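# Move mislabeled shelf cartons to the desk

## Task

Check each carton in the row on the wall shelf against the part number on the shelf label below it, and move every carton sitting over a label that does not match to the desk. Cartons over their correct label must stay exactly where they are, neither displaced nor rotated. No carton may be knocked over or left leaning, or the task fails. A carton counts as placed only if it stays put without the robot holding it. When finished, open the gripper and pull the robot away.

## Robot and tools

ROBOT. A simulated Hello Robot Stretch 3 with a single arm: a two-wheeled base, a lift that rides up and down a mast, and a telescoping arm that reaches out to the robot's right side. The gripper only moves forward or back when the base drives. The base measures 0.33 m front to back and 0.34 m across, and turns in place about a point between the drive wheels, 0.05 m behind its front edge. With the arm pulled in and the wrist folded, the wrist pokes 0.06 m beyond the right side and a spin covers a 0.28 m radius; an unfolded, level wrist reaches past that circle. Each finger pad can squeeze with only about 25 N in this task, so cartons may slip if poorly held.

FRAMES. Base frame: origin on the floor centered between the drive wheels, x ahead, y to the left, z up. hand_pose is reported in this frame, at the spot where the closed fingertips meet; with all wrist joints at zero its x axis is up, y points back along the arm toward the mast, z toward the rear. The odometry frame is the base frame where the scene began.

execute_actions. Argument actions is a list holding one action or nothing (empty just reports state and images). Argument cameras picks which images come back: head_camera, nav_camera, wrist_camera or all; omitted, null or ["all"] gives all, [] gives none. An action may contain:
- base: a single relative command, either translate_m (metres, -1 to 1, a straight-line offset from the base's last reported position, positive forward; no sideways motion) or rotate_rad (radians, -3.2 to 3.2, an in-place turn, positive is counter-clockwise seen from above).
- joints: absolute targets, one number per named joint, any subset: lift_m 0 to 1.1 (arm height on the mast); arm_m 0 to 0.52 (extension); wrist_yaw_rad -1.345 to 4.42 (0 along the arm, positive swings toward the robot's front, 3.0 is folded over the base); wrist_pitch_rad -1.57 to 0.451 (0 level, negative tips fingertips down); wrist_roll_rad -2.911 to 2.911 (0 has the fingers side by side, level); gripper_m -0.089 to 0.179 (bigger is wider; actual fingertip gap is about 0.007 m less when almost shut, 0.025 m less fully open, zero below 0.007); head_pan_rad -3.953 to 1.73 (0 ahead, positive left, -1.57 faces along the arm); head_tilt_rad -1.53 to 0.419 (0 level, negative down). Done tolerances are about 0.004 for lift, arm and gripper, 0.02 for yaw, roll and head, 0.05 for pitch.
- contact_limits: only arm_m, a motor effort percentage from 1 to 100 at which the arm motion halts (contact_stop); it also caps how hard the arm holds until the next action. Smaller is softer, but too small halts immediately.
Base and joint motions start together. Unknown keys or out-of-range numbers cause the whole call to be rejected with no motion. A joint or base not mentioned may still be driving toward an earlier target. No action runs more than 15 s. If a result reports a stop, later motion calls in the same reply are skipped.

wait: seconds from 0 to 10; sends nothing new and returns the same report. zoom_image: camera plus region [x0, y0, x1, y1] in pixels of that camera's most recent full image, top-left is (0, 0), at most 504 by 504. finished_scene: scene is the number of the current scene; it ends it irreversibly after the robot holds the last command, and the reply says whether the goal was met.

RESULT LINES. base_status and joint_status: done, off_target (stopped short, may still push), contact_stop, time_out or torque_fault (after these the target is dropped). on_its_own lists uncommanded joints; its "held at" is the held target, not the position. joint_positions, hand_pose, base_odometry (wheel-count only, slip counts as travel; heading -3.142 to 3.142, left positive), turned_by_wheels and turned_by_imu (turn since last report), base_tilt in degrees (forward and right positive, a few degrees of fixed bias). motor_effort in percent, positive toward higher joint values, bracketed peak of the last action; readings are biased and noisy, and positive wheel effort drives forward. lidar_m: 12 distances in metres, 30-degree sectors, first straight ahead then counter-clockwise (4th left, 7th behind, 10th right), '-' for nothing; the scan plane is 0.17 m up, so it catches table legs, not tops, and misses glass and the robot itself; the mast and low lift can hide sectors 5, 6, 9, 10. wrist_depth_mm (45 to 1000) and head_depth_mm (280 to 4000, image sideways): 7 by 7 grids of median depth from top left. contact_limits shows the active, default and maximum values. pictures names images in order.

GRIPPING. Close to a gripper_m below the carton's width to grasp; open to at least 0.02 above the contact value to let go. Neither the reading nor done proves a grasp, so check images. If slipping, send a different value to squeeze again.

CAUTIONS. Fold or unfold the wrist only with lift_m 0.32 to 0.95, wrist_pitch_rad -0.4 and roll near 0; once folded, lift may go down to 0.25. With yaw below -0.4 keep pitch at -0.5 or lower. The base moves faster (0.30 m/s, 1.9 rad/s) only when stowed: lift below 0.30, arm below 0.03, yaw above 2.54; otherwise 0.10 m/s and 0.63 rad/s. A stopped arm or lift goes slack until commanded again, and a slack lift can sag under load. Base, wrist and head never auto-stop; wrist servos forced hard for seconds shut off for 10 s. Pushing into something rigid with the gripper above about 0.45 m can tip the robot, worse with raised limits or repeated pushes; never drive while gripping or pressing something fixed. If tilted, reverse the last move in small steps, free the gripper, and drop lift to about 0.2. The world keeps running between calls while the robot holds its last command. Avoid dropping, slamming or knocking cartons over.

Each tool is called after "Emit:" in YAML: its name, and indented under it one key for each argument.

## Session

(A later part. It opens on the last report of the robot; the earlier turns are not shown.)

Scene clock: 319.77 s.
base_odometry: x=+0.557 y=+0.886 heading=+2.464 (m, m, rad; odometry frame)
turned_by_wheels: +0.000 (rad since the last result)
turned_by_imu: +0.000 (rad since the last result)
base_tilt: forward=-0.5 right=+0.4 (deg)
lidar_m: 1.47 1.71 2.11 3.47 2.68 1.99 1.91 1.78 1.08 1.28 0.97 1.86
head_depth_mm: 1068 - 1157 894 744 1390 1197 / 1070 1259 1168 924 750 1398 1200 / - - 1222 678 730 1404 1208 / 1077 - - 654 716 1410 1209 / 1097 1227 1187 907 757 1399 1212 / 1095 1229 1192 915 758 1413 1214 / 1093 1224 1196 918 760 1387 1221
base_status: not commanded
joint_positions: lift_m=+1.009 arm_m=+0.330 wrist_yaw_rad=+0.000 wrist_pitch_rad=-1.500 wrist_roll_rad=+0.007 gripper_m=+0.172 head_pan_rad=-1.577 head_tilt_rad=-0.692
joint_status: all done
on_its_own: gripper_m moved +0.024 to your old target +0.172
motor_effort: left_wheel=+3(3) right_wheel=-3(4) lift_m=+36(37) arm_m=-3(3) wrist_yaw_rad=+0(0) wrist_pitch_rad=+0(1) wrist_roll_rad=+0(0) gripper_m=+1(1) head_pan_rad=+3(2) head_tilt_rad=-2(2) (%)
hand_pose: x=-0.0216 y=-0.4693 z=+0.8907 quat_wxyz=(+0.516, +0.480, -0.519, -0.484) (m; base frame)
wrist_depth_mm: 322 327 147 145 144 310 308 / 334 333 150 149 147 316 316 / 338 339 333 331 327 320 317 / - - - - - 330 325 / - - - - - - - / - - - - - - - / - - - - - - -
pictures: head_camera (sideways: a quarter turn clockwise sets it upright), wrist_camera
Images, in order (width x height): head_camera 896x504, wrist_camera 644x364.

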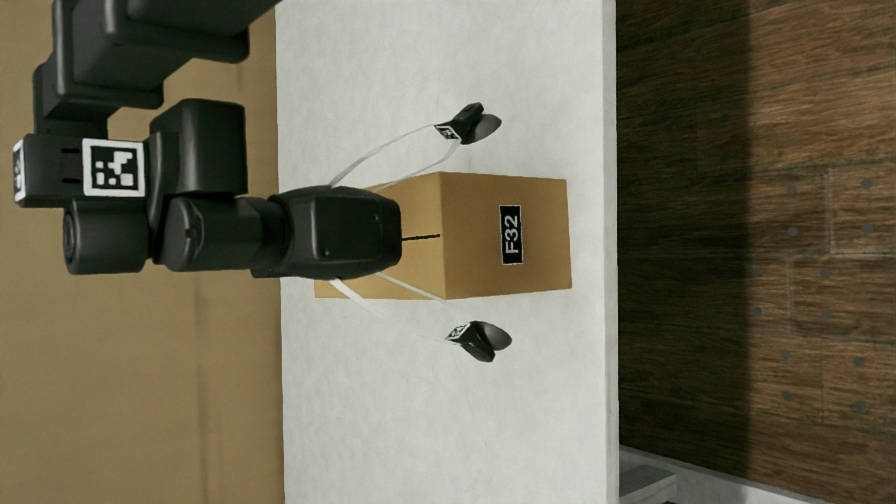

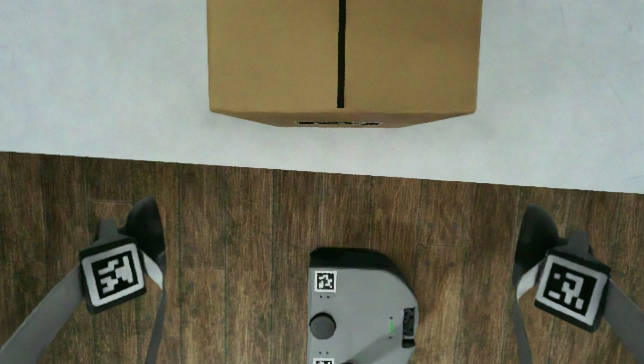

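Emit:
execute_actions:
  actions:
    - {"base": {"rotate_rad": 1.745}, "joints": {"arm_m": 0.0, "lift_m": 0.7, "gripper_m": 0.04, "head_pan_rad": 0.0, "head_tilt_rad": -0.4}}
  cameras: []

Emit:
execute_actions:
  actions:
    - {"base": {"translate_m": 0.36}, "joints": {"lift_m": 0.29, "wrist_pitch_rad": -0.4, "wrist_yaw_rad": 2.8}}
  cameras: ["nav_camera"]

Scene clock: 326.53 s.
base_odometry: x=+0.557 y=+0.886 heading=-2.075 (m, m, rad; odometry frame)
turned_by_wheels: +1.745 (rad since the last result)
turned_by_imu: +1.728 (rad since the last result)
base_tilt: forward=-0.5 right=+0.4 (deg)
lidar_m: 3.47 2.32 1.92 1.91 1.08 1.28 1.28 0.97 1.84 1.47 1.72 3.33
head_depth_mm: 2940 3180 3421 3317 2297 1764 1421 / 2998 3230 3423 3365 2300 1763 1437 / 3072 3293 3522 3373 2314 1769 1439 / 3122 3350 3628 3305 2352 1791 1437 / 3143 3404 3619 3399 2349 1769 1444 / 3229 3465 3687 3510 2333 1806 1441 / 3273 3518 3768 3383 2366 1807 1449
base_status: done
joint_positions: lift_m=+0.701 arm_m=+0.000 wrist_yaw_rad=+0.000 wrist_pitch_rad=-1.500 wrist_roll_rad=+0.007 gripper_m=+0.040 head_pan_rad=-0.007 head_tilt_rad=-0.409
joint_status: all done
motor_effort: left_wheel=-2(6) right_wheel=+4(9) lift_m=+10(30) arm_m=-2(3) wrist_yaw_rad=+0(1) wrist_pitch_rad=+1(1) wrist_roll_rad=+0(0) gripper_m=+0(100) head_pan_rad=+3(41) head_tilt_rad=+3(15) (%)
hand_pose: x=-0.0216 y=-0.1393 z=+0.5821 quat_wxyz=(+0.516, +0.480, -0.519, -0.484) (m; base frame)
wrist_depth_mm: 729 738 720 713 701 681 702 / 726 731 739 729 703 732 694 / 769 742 734 731 727 705 729 / 764 761 774 - - 744 715 / 802 775 767 - - 741 729 / 827 789 807 - - 769 756 / 799 798 793 807 769 750 758
pictures: none
No camera images: the call's "cameras" was empty. Leave "cameras" out to get every camera's image.

Scene clock: 331.87 s.
base_odometry: x=+0.383 y=+0.571 heading=-2.075 (m, m, rad; odometry frame)
turned_by_wheels: +0.000 (rad since the last result)
turned_by_imu: +0.000 (rad since the last result)
base_tilt: forward=-0.5 right=+0.3 (deg)
lidar_m: 3.12 2.23 1.86 1.83 1.96 1.33 1.32 1.34 1.91 1.62 1.92 3.13
head_depth_mm: 2673 2862 3013 3141 2316 1760 1431 / 2694 2858 3027 3205 2310 1767 1421 / 2723 2944 3042 3300 2340 1768 1444 / 2753 3010 3125 3395 2350 1792 1438 / 2827 2995 3251 3409 2354 1778 1442 / 2856 3113 3382 3462 2350 1791 1455 / 2964 3148 3430 3441 2389 1807 1447
base_status: done
joint_positions: lift_m=+0.291 arm_m=+0.000 wrist_yaw_rad=+2.798 wrist_pitch_rad=-0.419 wrist_roll_rad=+0.007 gripper_m=+0.040 head_pan_rad=-0.007 head_tilt_rad=-0.407
joint_status: all done
motor_effort: left_wheel=-2(10) right_wheel=+4(10) lift_m=+10(9) arm_m=-2(2) wrist_yaw_rad=+2(2) wrist_pitch_rad=+11(9) wrist_roll_rad=+0(0) gripper_m=+0(0) head_pan_rad=+2(3) head_tilt_rad=+3(3) (%)
hand_pose: x=+0.0542 y=+0.0660 z=+0.3032 quat_wxyz=(+0.263, +0.709, +0.026, +0.654) (m; base frame)
wrist_depth_mm: - - - - - - - / - - - - - - - / - 914 955 943 926 947 935 / - 738 747 708 739 736 740 / 620 621 600 598 633 595 599 / 528 - - 509 494 509 506 / 452 - - 450 447 442 441
pictures: nav_camera (sideways: a quarter turn counterclockwise sets it upright)
Images, in order (width x height): nav_camera 672x504.

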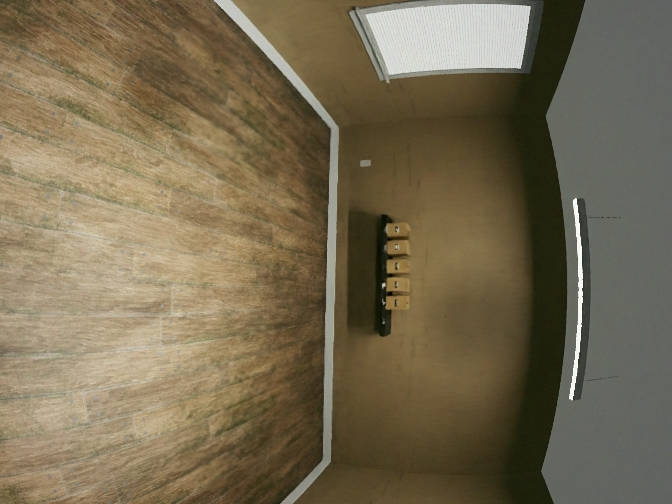

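Emit:
execute_actions:
  actions:
    - {"base": {"translate_m": 1.0}, "joints": {"wrist_yaw_rad": 2.6}}
  cameras: []

Emit:
execute_actions:
  actions:
    - {"base": {"translate_m": 1.0}}
  cameras: ["head_camera"]

Scene clock: 342.97 s.
base_odometry: x=-0.100 y=-0.305 heading=-2.075 (m, m, rad; odometry frame)
turned_by_wheels: +0.000 (rad since the last result)
turned_by_imu: +0.002 (rad since the last result)
base_tilt: forward=-0.5 right=+0.3 (deg)
lidar_m: 2.15 1.99 1.66 1.65 1.86 2.20 2.31 2.52 1.74 1.71 2.36 2.15
head_depth_mm: 1798 1923 2021 2206 2279 1761 1430 / 1817 1957 2028 2253 2310 1764 1428 / 1844 1987 2076 2298 2324 1784 1428 / 1900 2032 2106 2338 2348 1786 1437 / 1923 2049 2209 2402 2345 1795 1442 / 1957 2092 2283 2462 2397 1791 1448 / 1973 2143 2294 2515 2360 1811 1448
base_status: done
joint_positions: lift_m=+0.291 arm_m=+0.000 wrist_yaw_rad=+2.601 wrist_pitch_rad=-0.418 wrist_roll_rad=+0.007 gripper_m=+0.040 head_pan_rad=-0.007 head_tilt_rad=-0.407
joint_status: all done
motor_effort: left_wheel=-2(5) right_wheel=+4(11) lift_m=+10(10) arm_m=-1(2) wrist_yaw_rad=-2(3) wrist_pitch_rad=+10(11) wrist_roll_rad=+0(0) gripper_m=+0(0) head_pan_rad=+3(3) head_tilt_rad=+2(2) (%)
hand_pose: x=+0.0942 y=+0.0471 z=+0.3033 quat_wxyz=(+0.326, +0.708, -0.044, +0.625) (m; base frame)
wrist_depth_mm: - - - - - - - / - - - - - - - / 951 926 915 918 980 952 915 / 729 740 750 744 744 729 736 / 623 598 623 597 632 596 596 / - 521 501 515 500 495 513 / - - 448 447 443 444 444
pictures: none
No camera images: the call's "cameras" was empty. Leave "cameras" out to get every camera's image.

Scene clock: 347.97 s.
base_odometry: x=-0.583 y=-1.180 heading=-2.075 (m, m, rad; odometry frame)
turned_by_wheels: +0.000 (rad since the last result)
turned_by_imu: +0.002 (rad since the last result)
base_tilt: forward=-0.6 right=+0.4 (deg)
lidar_m: 1.16 1.31 1.45 1.45 1.63 2.64 3.30 2.33 2.05 2.31 1.39 1.17
head_depth_mm: 947 1011 1080 1129 975 1371 1428 / 958 1027 1102 1163 1024 1419 1432 / 978 1045 1123 1174 1025 1451 1436 / 989 1068 1145 1160 1050 1491 1443 / 1009 1078 1167 1262 1242 1521 1442 / 1028 1108 1188 1300 1424 1564 1440 / 1048 1125 1215 1326 1454 1607 1447
base_status: done
joint_positions: lift_m=+0.291 arm_m=+0.000 wrist_yaw_rad=+2.601 wrist_pitch_rad=-0.418 wrist_roll_rad=+0.007 gripper_m=+0.040 head_pan_rad=-0.007 head_tilt_rad=-0.407
joint_status: not commanded
motor_effort: left_wheel=-2(7) right_wheel=+4(12) lift_m=+10(10) arm_m=-3(2) wrist_yaw_rad=-1(2) wrist_pitch_rad=+10(10) wrist_roll_rad=+0(0) gripper_m=+0(0) head_pan_rad=+4(3) head_tilt_rad=+3(3) (%)
hand_pose: x=+0.0942 y=+0.0471 z=+0.3033 quat_wxyz=(+0.326, +0.708, -0.044, +0.625) (m; base frame)
wrist_depth_mm: - - - - - - - / - - - - - - - / 947 924 978 925 949 927 921 / 739 760 728 736 766 733 729 / 608 603 620 602 633 601 599 / - 515 498 511 492 504 507 / - - 441 452 440 440 435
pictures: head_camera (sideways: a quarter turn clockwise sets it upright)
Images, in order (width x height): head_camera 896x504.

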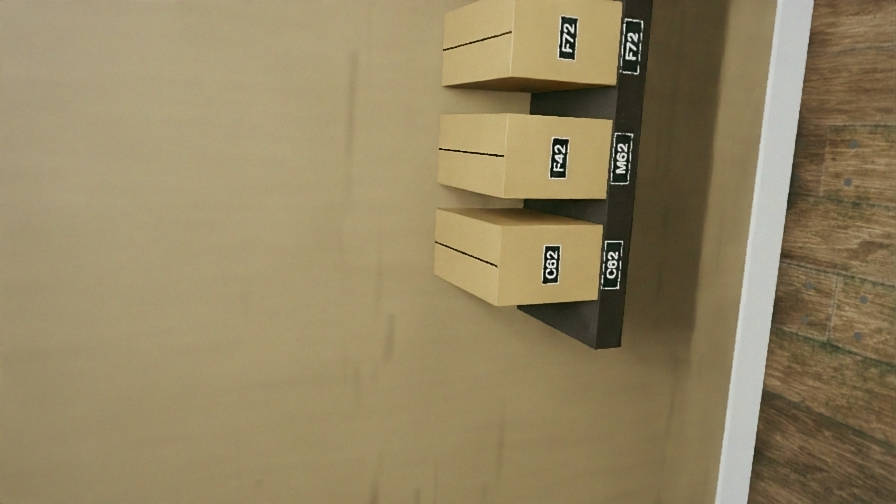

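Emit:
execute_actions:
  actions:
    - {"base": {"translate_m": 0.435}, "joints": {"lift_m": 0.76, "wrist_yaw_rad": 0.0, "wrist_pitch_rad": -1.5}}
  cameras: []

Emit:
execute_actions:
  actions:
    - {"base": {"rotate_rad": 1.375}, "joints": {"lift_m": 1.02, "arm_m": 0.2, "gripper_m": 0.154, "head_pan_rad": -1.57, "head_tilt_rad": -0.6}}
  cameras: ["head_camera", "wrist_camera"]

Scene clock: 360.30 s.
base_odometry: x=-0.794 y=-1.561 heading=-2.075 (m, m, rad; odometry frame)
turned_by_wheels: +0.000 (rad since the last result)
turned_by_imu: +0.000 (rad since the last result)
base_tilt: forward=-0.5 right=+0.4 (deg)
lidar_m: 0.74 0.83 1.35 1.36 1.53 2.51 3.73 2.68 2.31 1.64 0.88 0.74
head_depth_mm: 581 619 664 715 759 608 584 / 589 629 673 729 766 609 599 / 599 642 691 745 795 777 656 / 611 653 702 761 799 613 634 / 619 663 715 778 847 807 675 / 630 676 733 793 870 960 1040 / 644 690 747 812 888 987 1102
base_status: done
joint_positions: lift_m=+0.759 arm_m=+0.000 wrist_yaw_rad=+0.002 wrist_pitch_rad=-1.496 wrist_roll_rad=+0.007 gripper_m=+0.040 head_pan_rad=-0.007 head_tilt_rad=-0.407
joint_status: all done
motor_effort: left_wheel=-2(7) right_wheel=+4(11) lift_m=+36(39) arm_m=-3(2) wrist_yaw_rad=-2(3) wrist_pitch_rad=-2(9) wrist_roll_rad=+0(0) gripper_m=+0(0) head_pan_rad=+3(2) head_tilt_rad=+2(2) (%)
hand_pose: x=-0.0216 y=-0.1404 z=+0.6407 quat_wxyz=(+0.517, +0.480, -0.519, -0.482) (m; base frame)
wrist_depth_mm: 800 776 767 761 761 757 764 / 782 831 804 792 761 764 752 / 806 820 799 801 780 751 774 / 809 816 808 - - 798 782 / 853 843 820 - - 806 787 / 851 864 873 - - 828 781 / 905 861 872 856 852 863 854
pictures: none
No camera images: the call's "cameras" was empty. Leave "cameras" out to get every camera's image.

Scene clock: 363.50 s.
base_odometry: x=-0.794 y=-1.561 heading=-0.700 (m, m, rad; odometry frame)
turned_by_wheels: +1.375 (rad since the last result)
turned_by_imu: +1.361 (rad since the last result)
base_tilt: forward=-0.5 right=+0.4 (deg)
lidar_m: 1.36 1.42 1.97 3.56 3.10 2.31 2.40 1.03 0.76 0.74 0.77 1.07
head_depth_mm: 603 - 739 760 641 704 1239 / 602 - - 817 699 713 1239 / 602 645 - - 628 704 1242 / 604 656 739 818 782 718 1239 / 601 664 740 787 644 711 1241 / 603 663 737 811 648 724 1250 / 604 664 738 832 951 1064 1248
base_status: done
joint_positions: lift_m=+1.019 arm_m=+0.200 wrist_yaw_rad=+0.000 wrist_pitch_rad=-1.497 wrist_roll_rad=+0.007 gripper_m=+0.154 head_pan_rad=-1.563 head_tilt_rad=-0.593
joint_status: all done
motor_effort: left_wheel=-2(6) right_wheel=+3(9) lift_m=+36(37) arm_m=+3(4) wrist_yaw_rad=+0(3) wrist_pitch_rad=-1(2) wrist_roll_rad=+0(0) gripper_m=+1(99) head_pan_rad=-4(44) head_tilt_rad=-2(13) (%)
hand_pose: x=-0.0216 y=-0.3396 z=+0.9007 quat_wxyz=(+0.516, +0.480, -0.520, -0.483) (m; base frame)
wrist_depth_mm: - 356 290 338 270 306 254 / - - - - - - 408 / - - - - - - - / - - - - - - - / - - - - - - - / - - - - - - - / - - - - - - -
pictures: head_camera (sideways: a quarter turn clockwise sets it upright), wrist_camera
Images, in order (width x height): head_camera 896x504, wrist_camera 644x364.

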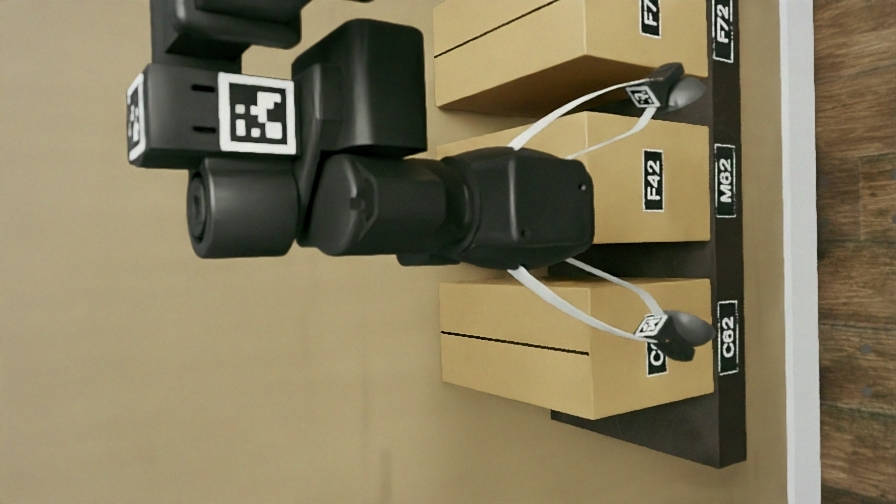

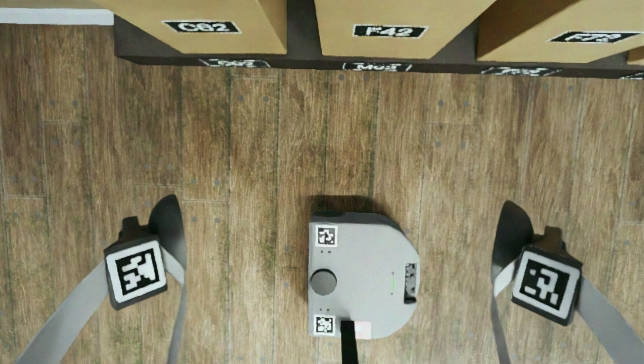

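Emit:
execute_actions:
  actions:
    - {"base": {"rotate_rad": -0.018}, "joints": {"arm_m": 0.28}}
  cameras: []

Emit:
execute_actions:
  actions:
    - {"base": {"translate_m": -0.033}, "joints": {"arm_m": 0.465, "lift_m": 1.0}, "contact_limits": {"arm_m": 20}}
  cameras: ["head_camera", "wrist_camera"]

Scene clock: 373.90 s.
base_odometry: x=-0.794 y=-1.561 heading=-0.718 (m, m, rad; odometry frame)
turned_by_wheels: -0.018 (rad since the last result)
turned_by_imu: -0.018 (rad since the last result)
base_tilt: forward=-0.6 right=+0.4 (deg)
lidar_m: 1.36 1.41 1.94 3.99 3.11 2.31 2.40 1.05 0.77 0.74 0.76 1.05
head_depth_mm: 606 - 756 792 634 712 1254 / 604 - 776 801 709 736 1249 / 601 - - 764 642 706 1245 / 602 656 737 834 667 730 1239 / 602 661 736 787 647 703 1236 / 602 661 735 800 637 707 1242 / 598 662 734 823 926 1031 1250
base_status: done
joint_positions: lift_m=+1.019 arm_m=+0.280 wrist_yaw_rad=+0.000 wrist_pitch_rad=-1.497 wrist_roll_rad=+0.007 gripper_m=+0.154 head_pan_rad=-1.563 head_tilt_rad=-0.593
joint_status: all done
motor_effort: left_wheel=+0(3) right_wheel=+2(5) lift_m=+36(36) arm_m=+4(5) wrist_yaw_rad=-1(0) wrist_pitch_rad=-1(1) wrist_roll_rad=+0(0) gripper_m=+1(1) head_pan_rad=-4(4) head_tilt_rad=-2(2) (%)
hand_pose: x=-0.0216 y=-0.4195 z=+0.9007 quat_wxyz=(+0.516, +0.480, -0.520, -0.483) (m; base frame)
wrist_depth_mm: 209 207 208 201 199 232 195 / 214 210 211 205 204 231 198 / - - 393 390 388 343 327 / - - - - - - - / - - - - - - - / - - - - - - - / - - - - - - -
pictures: none
No camera images: the call's "cameras" was empty. Leave "cameras" out to get every camera's image.

Scene clock: 376.50 s.
base_odometry: x=-0.818 y=-1.539 heading=-0.719 (m, m, rad; odometry frame)
turned_by_wheels: +0.000 (rad since the last result)
turned_by_imu: +0.000 (rad since the last result)
base_tilt: forward=-0.5 right=+0.3 (deg)
lidar_m: 1.39 1.44 1.98 3.55 3.09 2.28 2.37 1.05 0.76 0.74 0.77 1.05
head_depth_mm: 606 649 769 793 635 712 1255 / 604 - 741 794 662 720 1254 / 596 - 741 803 641 715 1242 / 602 664 728 787 641 706 1247 / 601 662 734 802 712 721 1253 / 602 660 734 787 638 696 1241 / 597 659 734 824 892 725 1245
base_status: done
joint_positions: lift_m=+1.001 arm_m=+0.465 wrist_yaw_rad=+0.000 wrist_pitch_rad=-1.497 wrist_roll_rad=+0.007 gripper_m=+0.154 head_pan_rad=-1.563 head_tilt_rad=-0.593
joint_status: all done
motor_effort: left_wheel=-1(4) right_wheel=+2(4) lift_m=+10(30) arm_m=+3(3) wrist_yaw_rad=+0(1) wrist_pitch_rad=-1(1) wrist_roll_rad=+0(0) gripper_m=+1(1) head_pan_rad=-3(3) head_tilt_rad=-2(2) (%)
contact_limits: arm_m 20 (drawing in: default 21, maximum 35; extending or still: default 30, maximum 48)
hand_pose: x=-0.0216 y=-0.6045 z=+0.8821 quat_wxyz=(+0.516, +0.480, -0.519, -0.483) (m; base frame)
wrist_depth_mm: 189 188 211 183 183 205 177 / 192 190 233 185 184 217 180 / 197 194 235 190 189 216 184 / 200 198 235 193 191 214 185 / 204 200 238 197 196 253 190 / 207 - 239 200 200 254 195 / 212 209 238 204 203 212 198
pictures: head_camera (sideways: a quarter turn clockwise sets it upright), wrist_camera
Images, in order (width x height): head_camera 896x504, wrist_camera 644x364.

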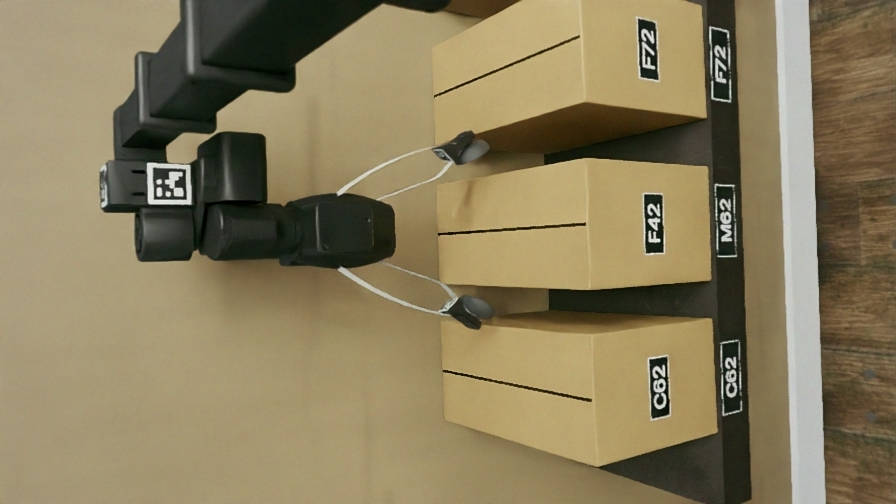

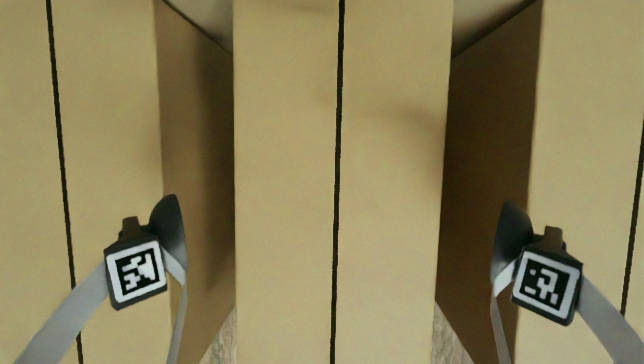

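Emit:
execute_actions:
  actions:
    - {"joints": {"lift_m": 0.968, "gripper_m": 0.149}}
  cameras: ["head_camera", "wrist_camera"]

Emit:
zoom_image:
  camera: "head_camera"
  region: [400, 110, 620, 350]

Scene clock: 383.77 s.
base_odometry: x=-0.818 y=-1.539 heading=-0.719 (m, m, rad; odometry frame)
turned_by_wheels: +0.000 (rad since the last result)
turned_by_imu: +0.000 (rad since the last result)
base_tilt: forward=-0.6 right=+0.4 (deg)
lidar_m: 1.39 1.45 1.97 3.55 3.09 2.29 2.37 1.05 0.77 0.74 0.76 1.05
head_depth_mm: 606 658 - 793 635 711 1257 / 604 647 759 791 663 718 1245 / 604 - 752 805 644 715 1247 / 601 654 734 769 642 701 1239 / 600 660 736 802 715 720 1244 / 600 661 735 786 637 699 1238 / 599 660 735 828 892 728 1244
base_status: not commanded
joint_positions: lift_m=+0.969 arm_m=+0.465 wrist_yaw_rad=+0.000 wrist_pitch_rad=-1.497 wrist_roll_rad=+0.007 gripper_m=+0.149 head_pan_rad=-1.563 head_tilt_rad=-0.593
joint_status: all done
motor_effort: left_wheel=+0(0) right_wheel=+1(1) lift_m=+10(9) arm_m=+3(4) wrist_yaw_rad=+0(0) wrist_pitch_rad=-1(2) wrist_roll_rad=+0(0) gripper_m=+0(100) head_pan_rad=-3(3) head_tilt_rad=-1(2) (%)
hand_pose: x=-0.0216 y=-0.6045 z=+0.8501 quat_wxyz=(+0.516, +0.480, -0.519, -0.483) (m; base frame)
wrist_depth_mm: 158 172 154 153 151 200 149 / 159 172 157 155 153 200 151 / 164 173 160 158 156 201 153 / 166 173 163 161 161 215 156 / 169 169 167 164 162 254 159 / 173 199 168 167 166 251 162 / - 178 174 171 169 211 165
pictures: head_camera (sideways: a quarter turn clockwise sets it upright), wrist_camera
Images, in order (width x height): head_camera 896x504, wrist_camera 644x364.

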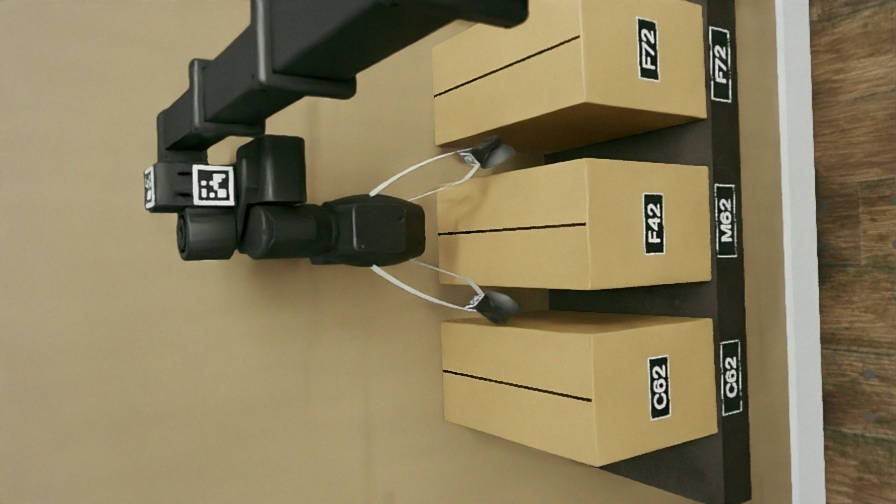

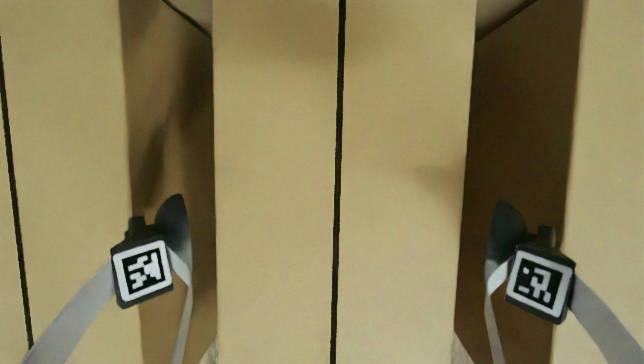

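Region (400, 110, 620, 350) of head_camera's 896x504 image, scaled by 2.100, with more detail than that image has; it fills the left 462 columns of this view, and the rest is white.

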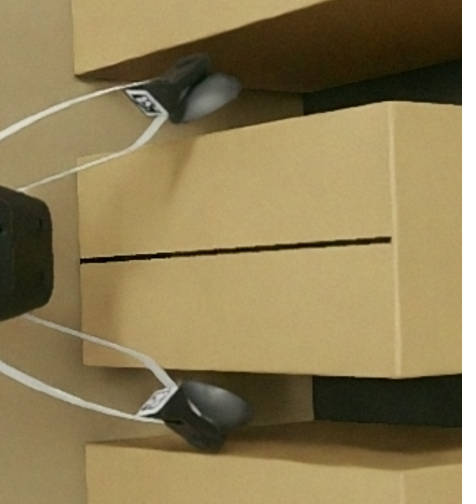

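Emit:
execute_actions:
  actions:
    - {"base": {"translate_m": -0.003}}
  cameras: ["head_camera", "wrist_camera"]

Emit:
zoom_image:
  camera: "head_camera"
  region: [400, 110, 620, 350]

Scene clock: 388.03 s.
base_odometry: x=-0.821 y=-1.537 heading=-0.719 (m, m, rad; odometry frame)
turned_by_wheels: +0.000 (rad since the last result)
turned_by_imu: +0.000 (rad since the last result)
base_tilt: forward=-0.6 right=+0.4 (deg)
lidar_m: 1.40 1.45 1.98 3.55 3.08 2.29 2.37 1.05 0.76 0.74 0.76 1.05
head_depth_mm: 607 660 - 789 636 712 1249 / 605 648 760 792 662 715 1248 / 605 - 754 802 644 716 1240 / 603 653 732 773 643 703 1240 / 601 664 737 801 742 722 1244 / 602 660 735 787 638 699 1237 / 600 660 732 826 892 729 1243
base_status: done
joint_positions: lift_m=+0.969 arm_m=+0.465 wrist_yaw_rad=+0.000 wrist_pitch_rad=-1.497 wrist_roll_rad=+0.007 gripper_m=+0.149 head_pan_rad=-1.563 head_tilt_rad=-0.593
joint_status: not commanded
motor_effort: left_wheel=-1(4) right_wheel=+1(5) lift_m=+10(10) arm_m=+4(4) wrist_yaw_rad=+0(1) wrist_pitch_rad=-1(1) wrist_roll_rad=+0(0) gripper_m=+0(0) head_pan_rad=-3(4) head_tilt_rad=-2(2) (%)
hand_pose: x=-0.0216 y=-0.6045 z=+0.8501 quat_wxyz=(+0.516, +0.480, -0.519, -0.483) (m; base frame)
wrist_depth_mm: 157 177 154 152 151 195 148 / 160 178 157 155 153 210 151 / 163 179 161 158 156 209 153 / 166 179 164 161 159 210 156 / 172 169 166 165 162 248 158 / 173 207 169 167 166 245 161 / - 178 174 172 169 207 165
pictures: head_camera (sideways: a quarter turn clockwise sets it upright), wrist_camera
Images, in order (width x height): head_camera 896x504, wrist_camera 644x364.

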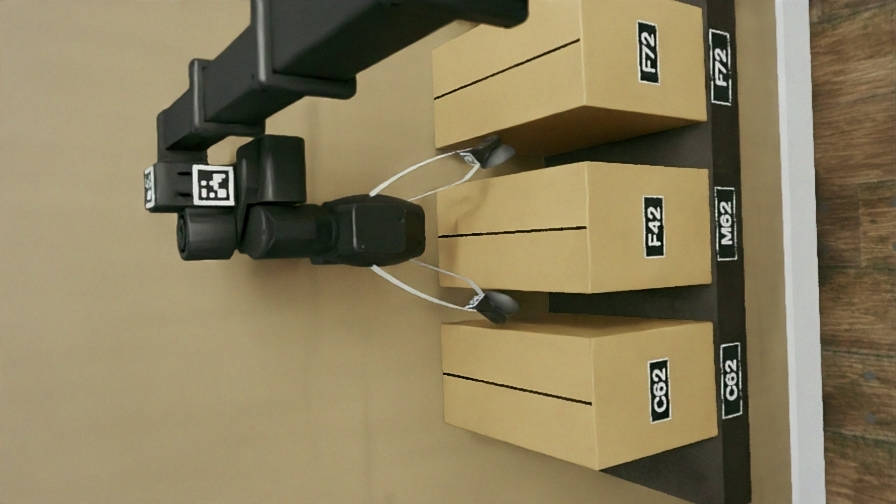

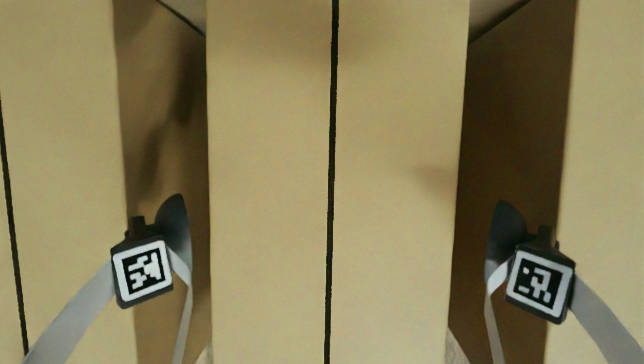

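Region (400, 110, 620, 350) of head_camera's 896x504 image, scaled by 2.100, with more detail than that image has; it fills the left 462 columns of this view, and the rest is white.

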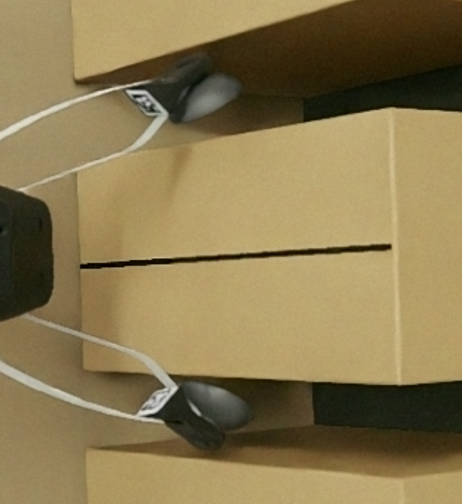

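Emit:
execute_actions:
  actions:
    - {"joints": {"lift_m": 0.94}}
  cameras: ["head_camera", "wrist_camera"]

Scene clock: 390.23 s.
base_odometry: x=-0.821 y=-1.537 heading=-0.719 (m, m, rad; odometry frame)
turned_by_wheels: +0.000 (rad since the last result)
turned_by_imu: +0.000 (rad since the last result)
base_tilt: forward=-0.5 right=+0.4 (deg)
lidar_m: 1.40 1.45 1.99 3.56 3.08 2.28 2.37 1.05 0.76 0.74 0.76 1.04
head_depth_mm: 605 668 720 - 637 712 1255 / 605 657 765 793 661 715 1250 / 604 647 763 805 642 715 1246 / 602 656 737 768 640 704 1240 / 601 665 736 804 735 719 1249 / 599 659 736 785 638 697 1243 / 599 658 733 826 890 726 1249
base_status: not commanded
joint_positions: lift_m=+0.941 arm_m=+0.465 wrist_yaw_rad=+0.000 wrist_pitch_rad=-1.497 wrist_roll_rad=+0.007 gripper_m=+0.149 head_pan_rad=-1.563 head_tilt_rad=-0.593
joint_status: all done
motor_effort: left_wheel=-1(0) right_wheel=+1(1) lift_m=+10(12) arm_m=+4(3) wrist_yaw_rad=+0(1) wrist_pitch_rad=-1(1) wrist_roll_rad=+0(0) gripper_m=+0(0) head_pan_rad=-3(3) head_tilt_rad=-2(2) (%)
hand_pose: x=-0.0216 y=-0.6045 z=+0.8221 quat_wxyz=(+0.516, +0.480, -0.519, -0.483) (m; base frame)
wrist_depth_mm: 132 177 127 126 124 171 136 / 133 177 129 128 127 182 136 / 135 178 132 131 129 181 135 / 137 177 134 133 131 181 135 / 140 158 137 135 134 169 135 / 142 207 139 139 137 217 132 / - 179 142 141 139 192 145
pictures: head_camera (sideways: a quarter turn clockwise sets it upright), wrist_camera
Images, in order (width x height): head_camera 896x504, wrist_camera 644x364.

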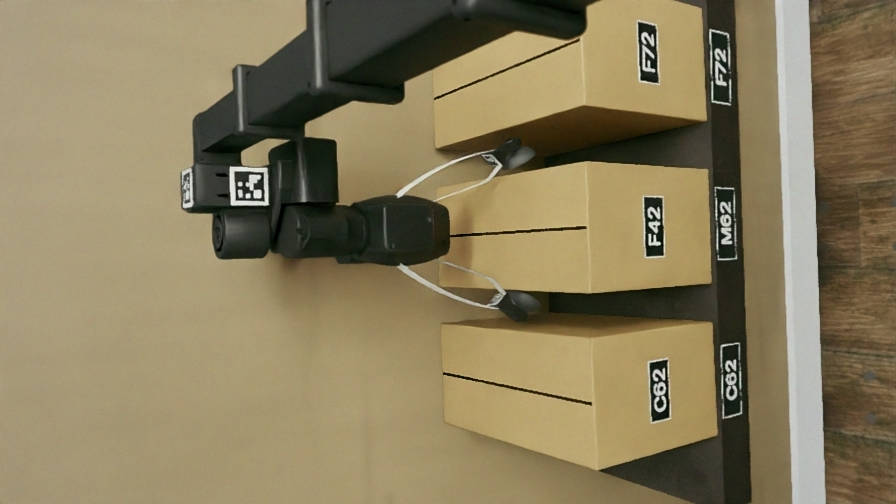

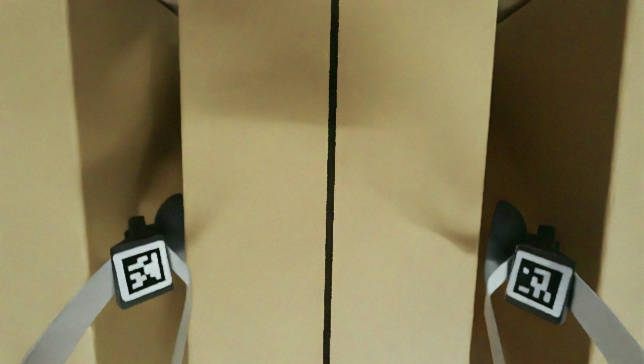

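Emit:
execute_actions:
  actions:
    - {"joints": {"gripper_m": 0.092}}
  cameras: ["wrist_camera"]

Scene clock: 392.43 s.
base_odometry: x=-0.821 y=-1.537 heading=-0.719 (m, m, rad; odometry frame)
turned_by_wheels: +0.000 (rad since the last result)
turned_by_imu: +0.000 (rad since the last result)
base_tilt: forward=-0.5 right=+0.4 (deg)
lidar_m: 1.39 1.45 1.98 3.55 3.07 2.29 2.36 1.04 0.77 0.74 0.76 1.05
head_depth_mm: 606 668 718 - 636 711 1254 / 606 656 766 792 660 716 1260 / 605 646 767 801 642 712 1240 / 603 653 738 770 640 704 1249 / 601 663 735 799 729 721 1243 / 600 659 736 787 638 697 1240 / 598 658 736 827 887 725 1247
base_status: not commanded
joint_positions: lift_m=+0.941 arm_m=+0.465 wrist_yaw_rad=+0.000 wrist_pitch_rad=-1.497 wrist_roll_rad=+0.007 gripper_m=+0.115 head_pan_rad=-1.563 head_tilt_rad=-0.593
joint_status: gripper_m off_target (ended at +0.115, target +0.092)
motor_effort: left_wheel=+0(1) right_wheel=+1(1) lift_m=+10(10) arm_m=+4(4) wrist_yaw_rad=-1(0) wrist_pitch_rad=-1(1) wrist_roll_rad=+0(0) gripper_m=-100(100) head_pan_rad=-3(3) head_tilt_rad=-2(2) (%)
hand_pose: x=-0.0216 y=-0.6045 z=+0.8221 quat_wxyz=(+0.516, +0.480, -0.519, -0.483) (m; base frame)
wrist_depth_mm: 133 176 127 126 124 171 136 / 133 179 129 127 126 170 136 / 135 177 132 130 128 170 136 / 138 179 134 132 131 170 135 / 140 158 137 135 133 133 135 / 143 168 139 137 136 135 133 / - 178 142 141 139 191 136
pictures: wrist_camera
Images, in order (width x height): wrist_camera 644x364.

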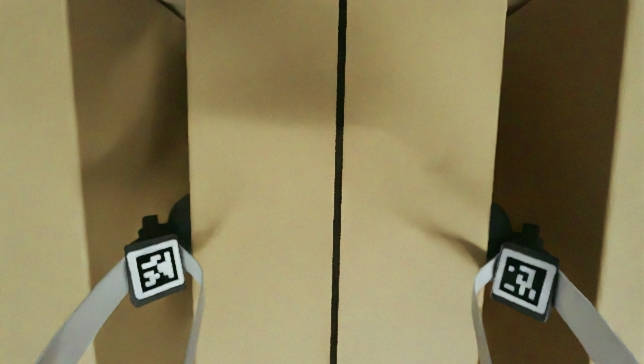

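Emit:
execute_actions:
  actions: []
  cameras: ["head_camera"]

Scene clock: 395.43 s.
base_odometry: x=-0.821 y=-1.537 heading=-0.719 (m, m, rad; odometry frame)
turned_by_wheels: +0.000 (rad since the last result)
turned_by_imu: +0.000 (rad since the last result)
base_tilt: forward=-0.5 right=+0.4 (deg)
lidar_m: 1.39 1.45 1.98 3.56 3.08 2.29 2.36 1.05 0.76 0.73 0.76 1.05
head_depth_mm: 607 668 720 - 638 712 1258 / 605 658 768 788 659 714 1256 / 603 646 765 800 643 715 1249 / 601 655 741 767 641 704 1251 / 602 663 736 802 730 721 1244 / 599 661 736 785 637 699 1238 / 599 661 733 824 890 728 1246
base_status: not commanded
joint_positions: lift_m=+0.941 arm_m=+0.465 wrist_yaw_rad=+0.000 wrist_pitch_rad=-1.497 wrist_roll_rad=+0.007 gripper_m=+0.093 head_pan_rad=-1.563 head_tilt_rad=-0.593
joint_status: gripper_m off_target (ended at +0.115, target +0.092)
on_its_own: gripper_m moved -0.022 to your old target +0.092
motor_effort: left_wheel=+0(1) right_wheel=+1(1) lift_m=+10(10) arm_m=+3(4) wrist_yaw_rad=+0(0) wrist_pitch_rad=-1(1) wrist_roll_rad=+0(0) gripper_m=-56(100) head_pan_rad=-4(3) head_tilt_rad=-2(2) (%)
hand_pose: x=-0.0216 y=-0.6045 z=+0.8221 quat_wxyz=(+0.516, +0.480, -0.519, -0.483) (m; base frame)
wrist_depth_mm: 132 177 125 123 122 122 136 / 133 176 128 126 124 170 136 / 136 178 130 129 126 170 136 / 137 177 133 131 129 171 136 / 140 163 135 133 131 132 135 / 142 178 138 136 134 134 134 / - 179 140 139 137 192 136
pictures: head_camera (sideways: a quarter turn clockwise sets it upright)
Images, in order (width x height): head_camera 896x504.

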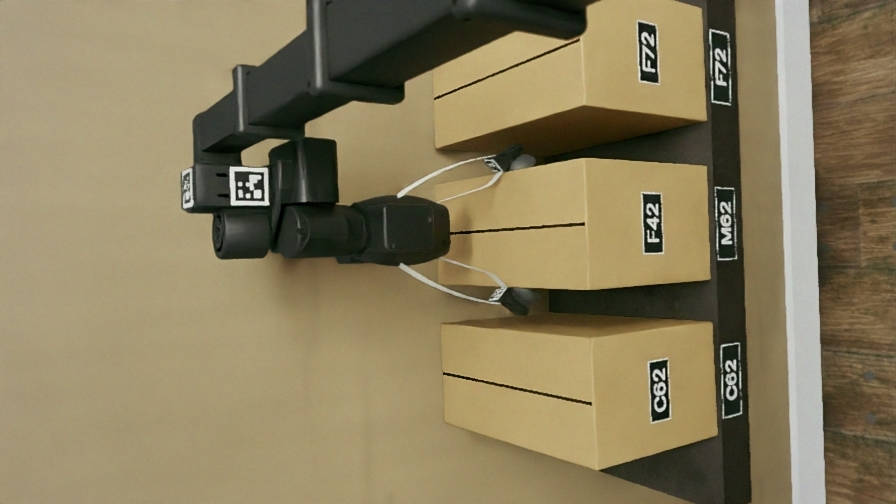

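Emit:
execute_actions:
  actions:
    - {"joints": {"lift_m": 1.0, "arm_m": 0.16}}
  cameras: ["head_camera", "nav_camera"]

Scene clock: 400.57 s.
base_odometry: x=-0.821 y=-1.537 heading=-0.719 (m, m, rad; odometry frame)
turned_by_wheels: +0.000 (rad since the last result)
turned_by_imu: +0.000 (rad since the last result)
base_tilt: forward=-0.5 right=+0.4 (deg)
lidar_m: 1.40 1.45 1.98 3.56 3.07 2.29 2.37 1.05 0.76 0.74 0.76 1.05
head_depth_mm: 606 656 - - 636 712 1248 / 605 651 - - 643 661 374 / 603 665 - - - 427 371 / 603 663 738 836 896 429 372 / 603 662 738 801 724 686 1236 / 599 661 736 787 637 699 1244 / 600 658 735 827 893 726 1249
base_status: not commanded
joint_positions: lift_m=+0.999 arm_m=+0.160 wrist_yaw_rad=+0.000 wrist_pitch_rad=-1.497 wrist_roll_rad=+0.007 gripper_m=+0.093 head_pan_rad=-1.563 head_tilt_rad=-0.593
joint_status: all done
motor_effort: left_wheel=+0(0) right_wheel=+1(1) lift_m=+37(35) arm_m=-2(4) wrist_yaw_rad=-1(0) wrist_pitch_rad=-1(1) wrist_roll_rad=+0(0) gripper_m=-56(56) head_pan_rad=-4(4) head_tilt_rad=-3(3) (%)
hand_pose: x=-0.0216 y=-0.3000 z=+0.8807 quat_wxyz=(+0.516, +0.480, -0.519, -0.483) (m; base frame)
wrist_depth_mm: - 396 126 124 122 122 359 / - - 128 126 125 969 961 / - - 130 128 126 - 986 / - - 132 130 129 - - / - - 135 133 131 132 - / - - 137 136 134 133 - / - - 141 139 136 - -
pictures: head_camera (sideways: a quarter turn clockwise sets it upright), nav_camera (sideways: a quarter turn counterclockwise sets it upright)
Images, in order (width x height): head_camera 896x504, nav_camera 672x504.

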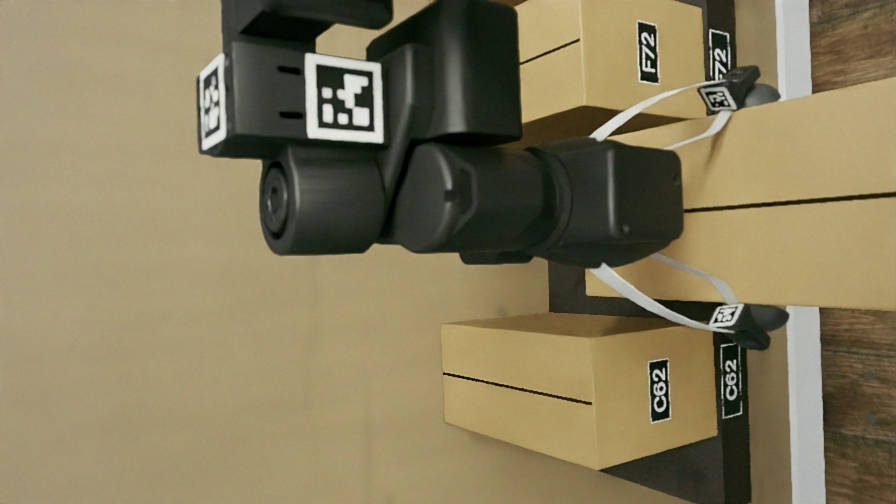

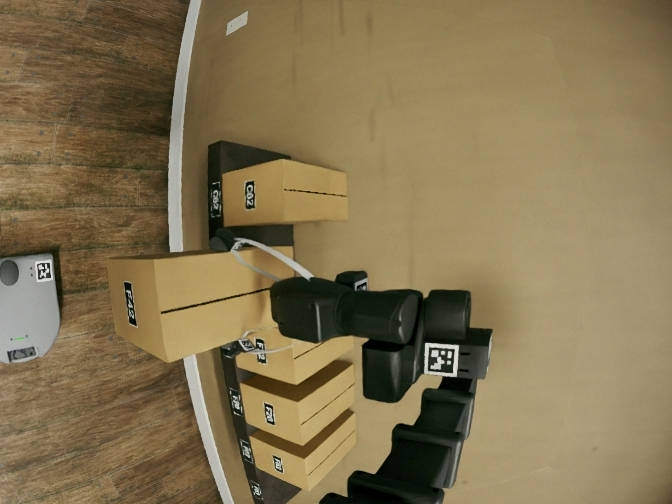

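Emit:
execute_actions:
  actions:
    - {"base": {"rotate_rad": 1.61}, "joints": {"head_pan_rad": -2.6, "head_tilt_rad": -0.6}}
  cameras: ["nav_camera"]

Emit:
execute_actions:
  actions:
    - {"base": {"translate_m": 1.0}, "joints": {"lift_m": 0.85, "head_pan_rad": -3.25, "head_tilt_rad": -0.35}}
  cameras: ["head_camera"]

Scene clock: 410.43 s.
base_odometry: x=-0.821 y=-1.537 heading=+0.891 (m, m, rad; odometry frame)
turned_by_wheels: +1.610 (rad since the last result)
turned_by_imu: +1.594 (rad since the last result)
base_tilt: forward=-0.5 right=+0.4 (deg)
lidar_m: 3.72 3.09 2.28 2.37 1.00 0.76 0.74 0.77 1.10 1.39 1.47 2.07
head_depth_mm: 617 668 735 771 660 - - / 648 707 782 856 - - - / 684 754 833 933 - - - / 727 801 896 996 - - - / 772 855 966 1075 - - 1223 / 823 924 1049 - - - 1246 / 881 1000 1148 - - - 1283
base_status: done
joint_positions: lift_m=+0.999 arm_m=+0.160 wrist_yaw_rad=+0.000 wrist_pitch_rad=-1.497 wrist_roll_rad=+0.007 gripper_m=+0.093 head_pan_rad=-2.593 head_tilt_rad=-0.593
joint_status: all done
motor_effort: left_wheel=-2(6) right_wheel=+4(9) lift_m=+37(37) arm_m=-2(3) wrist_yaw_rad=-1(1) wrist_pitch_rad=-1(1) wrist_roll_rad=+0(0) gripper_m=-55(56) head_pan_rad=-4(43) head_tilt_rad=-2(6) (%)
hand_pose: x=-0.0216 y=-0.3000 z=+0.8807 quat_wxyz=(+0.516, +0.480, -0.519, -0.483) (m; base frame)
wrist_depth_mm: - - 125 124 123 123 961 / - - 127 126 125 982 930 / - - 129 128 127 - 915 / - - 132 130 129 - 928 / - - 135 133 132 131 928 / - - 138 135 134 134 886 / - - 140 138 137 - 854
pictures: nav_camera (sideways: a quarter turn counterclockwise sets it upright)
Images, in order (width x height): nav_camera 672x504.

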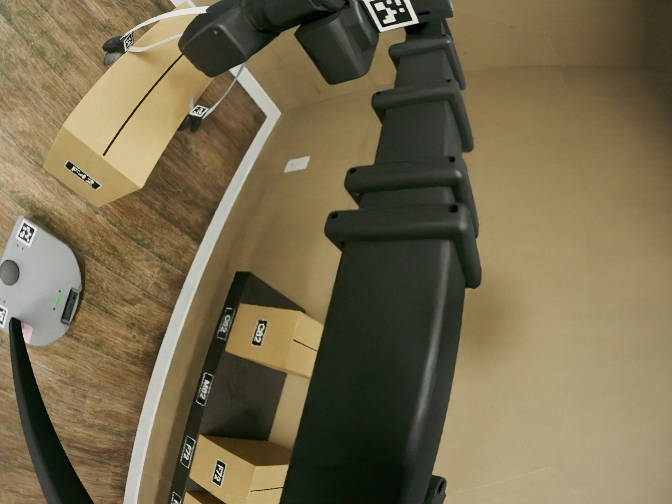

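Scene clock: 421.73 s.
base_odometry: x=-0.192 y=-0.760 heading=+0.891 (m, m, rad; odometry frame)
turned_by_wheels: +0.000 (rad since the last result)
turned_by_imu: +0.000 (rad since the last result)
base_tilt: forward=-0.4 right=+0.4 (deg)
lidar_m: 2.57 2.76 2.08 1.92 2.36 1.78 1.74 1.82 1.48 1.44 1.52 2.11
head_depth_mm: 1549 1635 1758 1821 2022 1853 1585 / 1540 1627 1735 1607 2036 1870 - / 1532 1618 1737 1600 1992 1877 - / 1512 1612 1713 1611 1993 1880 1591 / 1503 1597 1696 1719 1961 1887 1497 / 1497 1595 1687 1569 1946 1890 1501 / 1480 1571 1668 1787 1937 1928 1512
base_status: done
joint_positions: lift_m=+0.851 arm_m=+0.160 wrist_yaw_rad=+0.000 wrist_pitch_rad=-1.497 wrist_roll_rad=+0.007 gripper_m=+0.093 head_pan_rad=-3.243 head_tilt_rad=-0.359
joint_status: all done
motor_effort: left_wheel=-2(3) right_wheel=+4(9) lift_m=+10(29) arm_m=-3(3) wrist_yaw_rad=+0(1) wrist_pitch_rad=-1(1) wrist_roll_rad=+0(0) gripper_m=-56(56) head_pan_rad=-4(35) head_tilt_rad=+3(15) (%)
hand_pose: x=-0.0216 y=-0.3000 z=+0.7320 quat_wxyz=(+0.516, +0.480, -0.519, -0.483) (m; base frame)
wrist_depth_mm: 876 841 125 124 122 122 797 / 904 888 127 127 124 841 874 / 888 908 130 128 127 854 858 / 934 896 132 131 129 870 880 / 926 928 135 133 132 132 905 / 941 975 137 136 134 134 918 / 961 997 140 139 136 930 906
pictures: head_camera (sideways: a quarter turn clockwise sets it upright)
Images, in order (width x height): head_camera 896x504.

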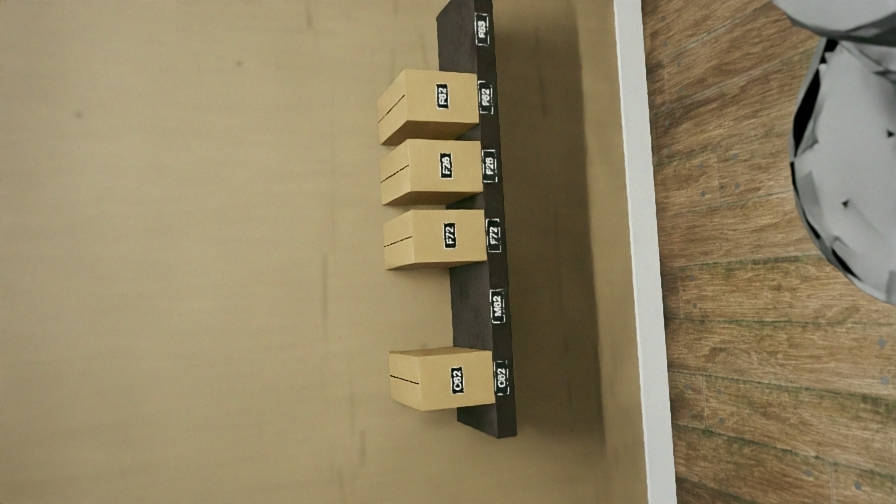

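The remaining cartons are undisturbed. Continuing to the desk.

Emit:
execute_actions:
  actions:
    - {"base": {"translate_m": 1.0}, "joints": {"head_pan_rad": 0.0, "head_tilt_rad": -0.5}}
  cameras: ["nav_camera"]

Emit:
execute_actions:
  actions:
    - {"base": {"translate_m": 0.74}, "joints": {"lift_m": 1.035, "arm_m": 0.515, "head_pan_rad": -1.0, "head_tilt_rad": -0.7}}
  cameras: ["nav_camera"]

Scene clock: 435.77 s.
base_odometry: x=+0.436 y=+0.018 heading=+0.891 (m, m, rad; odometry frame)
turned_by_wheels: +0.000 (rad since the last result)
turned_by_imu: +0.000 (rad since the last result)
base_tilt: forward=-0.5 right=+0.4 (deg)
lidar_m: 1.57 1.84 2.34 1.88 2.23 2.82 2.74 2.02 1.52 1.49 1.54 2.07
head_depth_mm: 1743 1882 2025 2267 2044 1618 1337 / 1732 1876 1909 1756 1924 1625 1330 / 1724 1860 1928 2237 2057 1627 1340 / 1730 1882 1952 2255 2088 1628 1347 / 1732 1888 1958 2262 2068 1627 1349 / 1739 1879 1978 2276 2097 1642 1353 / 1754 1898 1372 2307 2117 1647 1366
base_status: done
joint_positions: lift_m=+0.851 arm_m=+0.160 wrist_yaw_rad=+0.000 wrist_pitch_rad=-1.497 wrist_roll_rad=+0.007 gripper_m=+0.093 head_pan_rad=-0.007 head_tilt_rad=-0.494
joint_status: all done
motor_effort: left_wheel=-2(3) right_wheel=+4(9) lift_m=+10(10) arm_m=-2(3) wrist_yaw_rad=-1(0) wrist_pitch_rad=-1(1) wrist_roll_rad=+0(0) gripper_m=-56(56) head_pan_rad=+4(42) head_tilt_rad=-1(14) (%)
hand_pose: x=-0.0216 y=-0.3000 z=+0.7320 quat_wxyz=(+0.516, +0.480, -0.519, -0.483) (m; base frame)
wrist_depth_mm: 875 876 126 123 122 123 823 / 925 905 128 126 125 833 816 / 941 896 130 128 127 865 879 / 936 903 132 131 129 865 908 / 952 907 135 133 131 132 900 / 953 968 137 136 134 134 910 / 984 968 140 139 137 945 890
pictures: nav_camera (sideways: a quarter turn counterclockwise sets it upright)
Images, in order (width x height): nav_camera 672x504.

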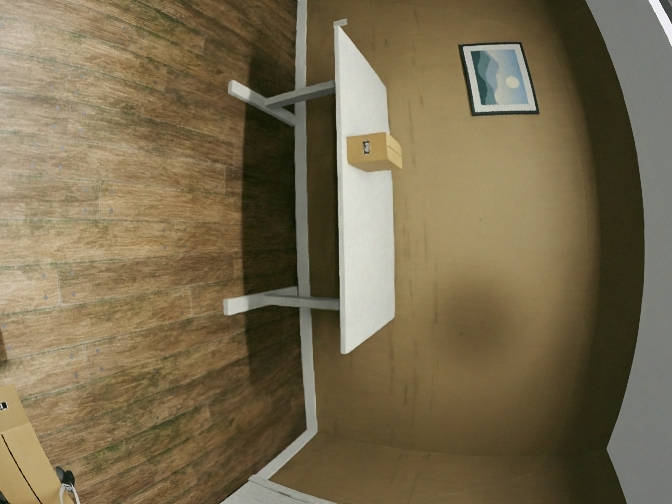

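Scene clock: 444.40 s.
base_odometry: x=+0.902 y=+0.593 heading=+0.891 (m, m, rad; odometry frame)
turned_by_wheels: +0.000 (rad since the last result)
turned_by_imu: -0.002 (rad since the last result)
base_tilt: forward=-0.6 right=+0.4 (deg)
lidar_m: 1.28 1.23 1.24 1.88 2.36 3.34 3.47 2.06 1.53 1.50 1.57 0.86
head_depth_mm: 1316 1456 1620 1822 1647 1387 1201 / 1399 1569 1749 1922 1653 1394 1204 / 1504 1657 1890 2042 1670 1405 1209 / 1595 1792 2025 2053 1687 1405 1210 / 1679 1879 2101 2081 1672 1407 1211 / 1556 1695 1839 1950 1555 1410 1196 / 1407 1512 1642 1640 764 1389 1215
base_status: done
joint_positions: lift_m=+1.034 arm_m=+0.515 wrist_yaw_rad=+0.000 wrist_pitch_rad=-1.497 wrist_roll_rad=+0.007 gripper_m=+0.093 head_pan_rad=-0.993 head_tilt_rad=-0.692
joint_status: all done
motor_effort: left_wheel=-2(2) right_wheel=+3(9) lift_m=+37(42) arm_m=+3(4) wrist_yaw_rad=+0(1) wrist_pitch_rad=-1(0) wrist_roll_rad=+0(0) gripper_m=-56(56) head_pan_rad=-4(43) head_tilt_rad=-3(12) (%)
hand_pose: x=-0.0216 y=-0.6544 z=+0.9157 quat_wxyz=(+0.516, +0.480, -0.519, -0.483) (m; base frame)
wrist_depth_mm: - - 125 123 122 123 965 / - - 128 126 125 - - / - - 130 128 127 - - / - - 132 130 129 - - / - - 135 133 131 132 - / - - 137 136 134 134 - / - - 140 138 137 - -
pictures: nav_camera (sideways: a quarter turn counterclockwise sets it upright)
Images, in order (width x height): nav_camera 672x504.

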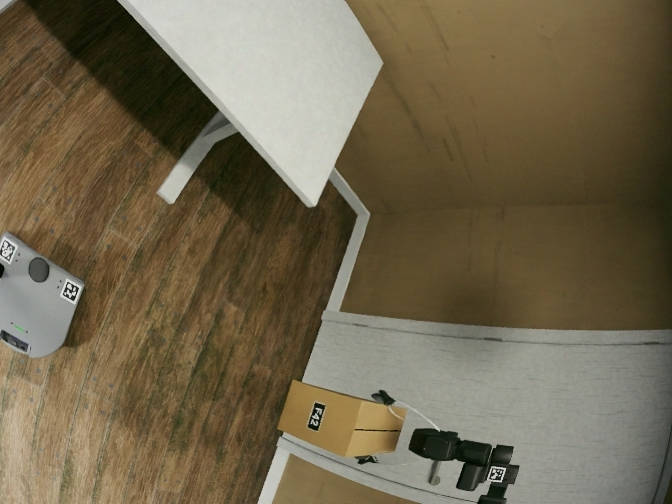

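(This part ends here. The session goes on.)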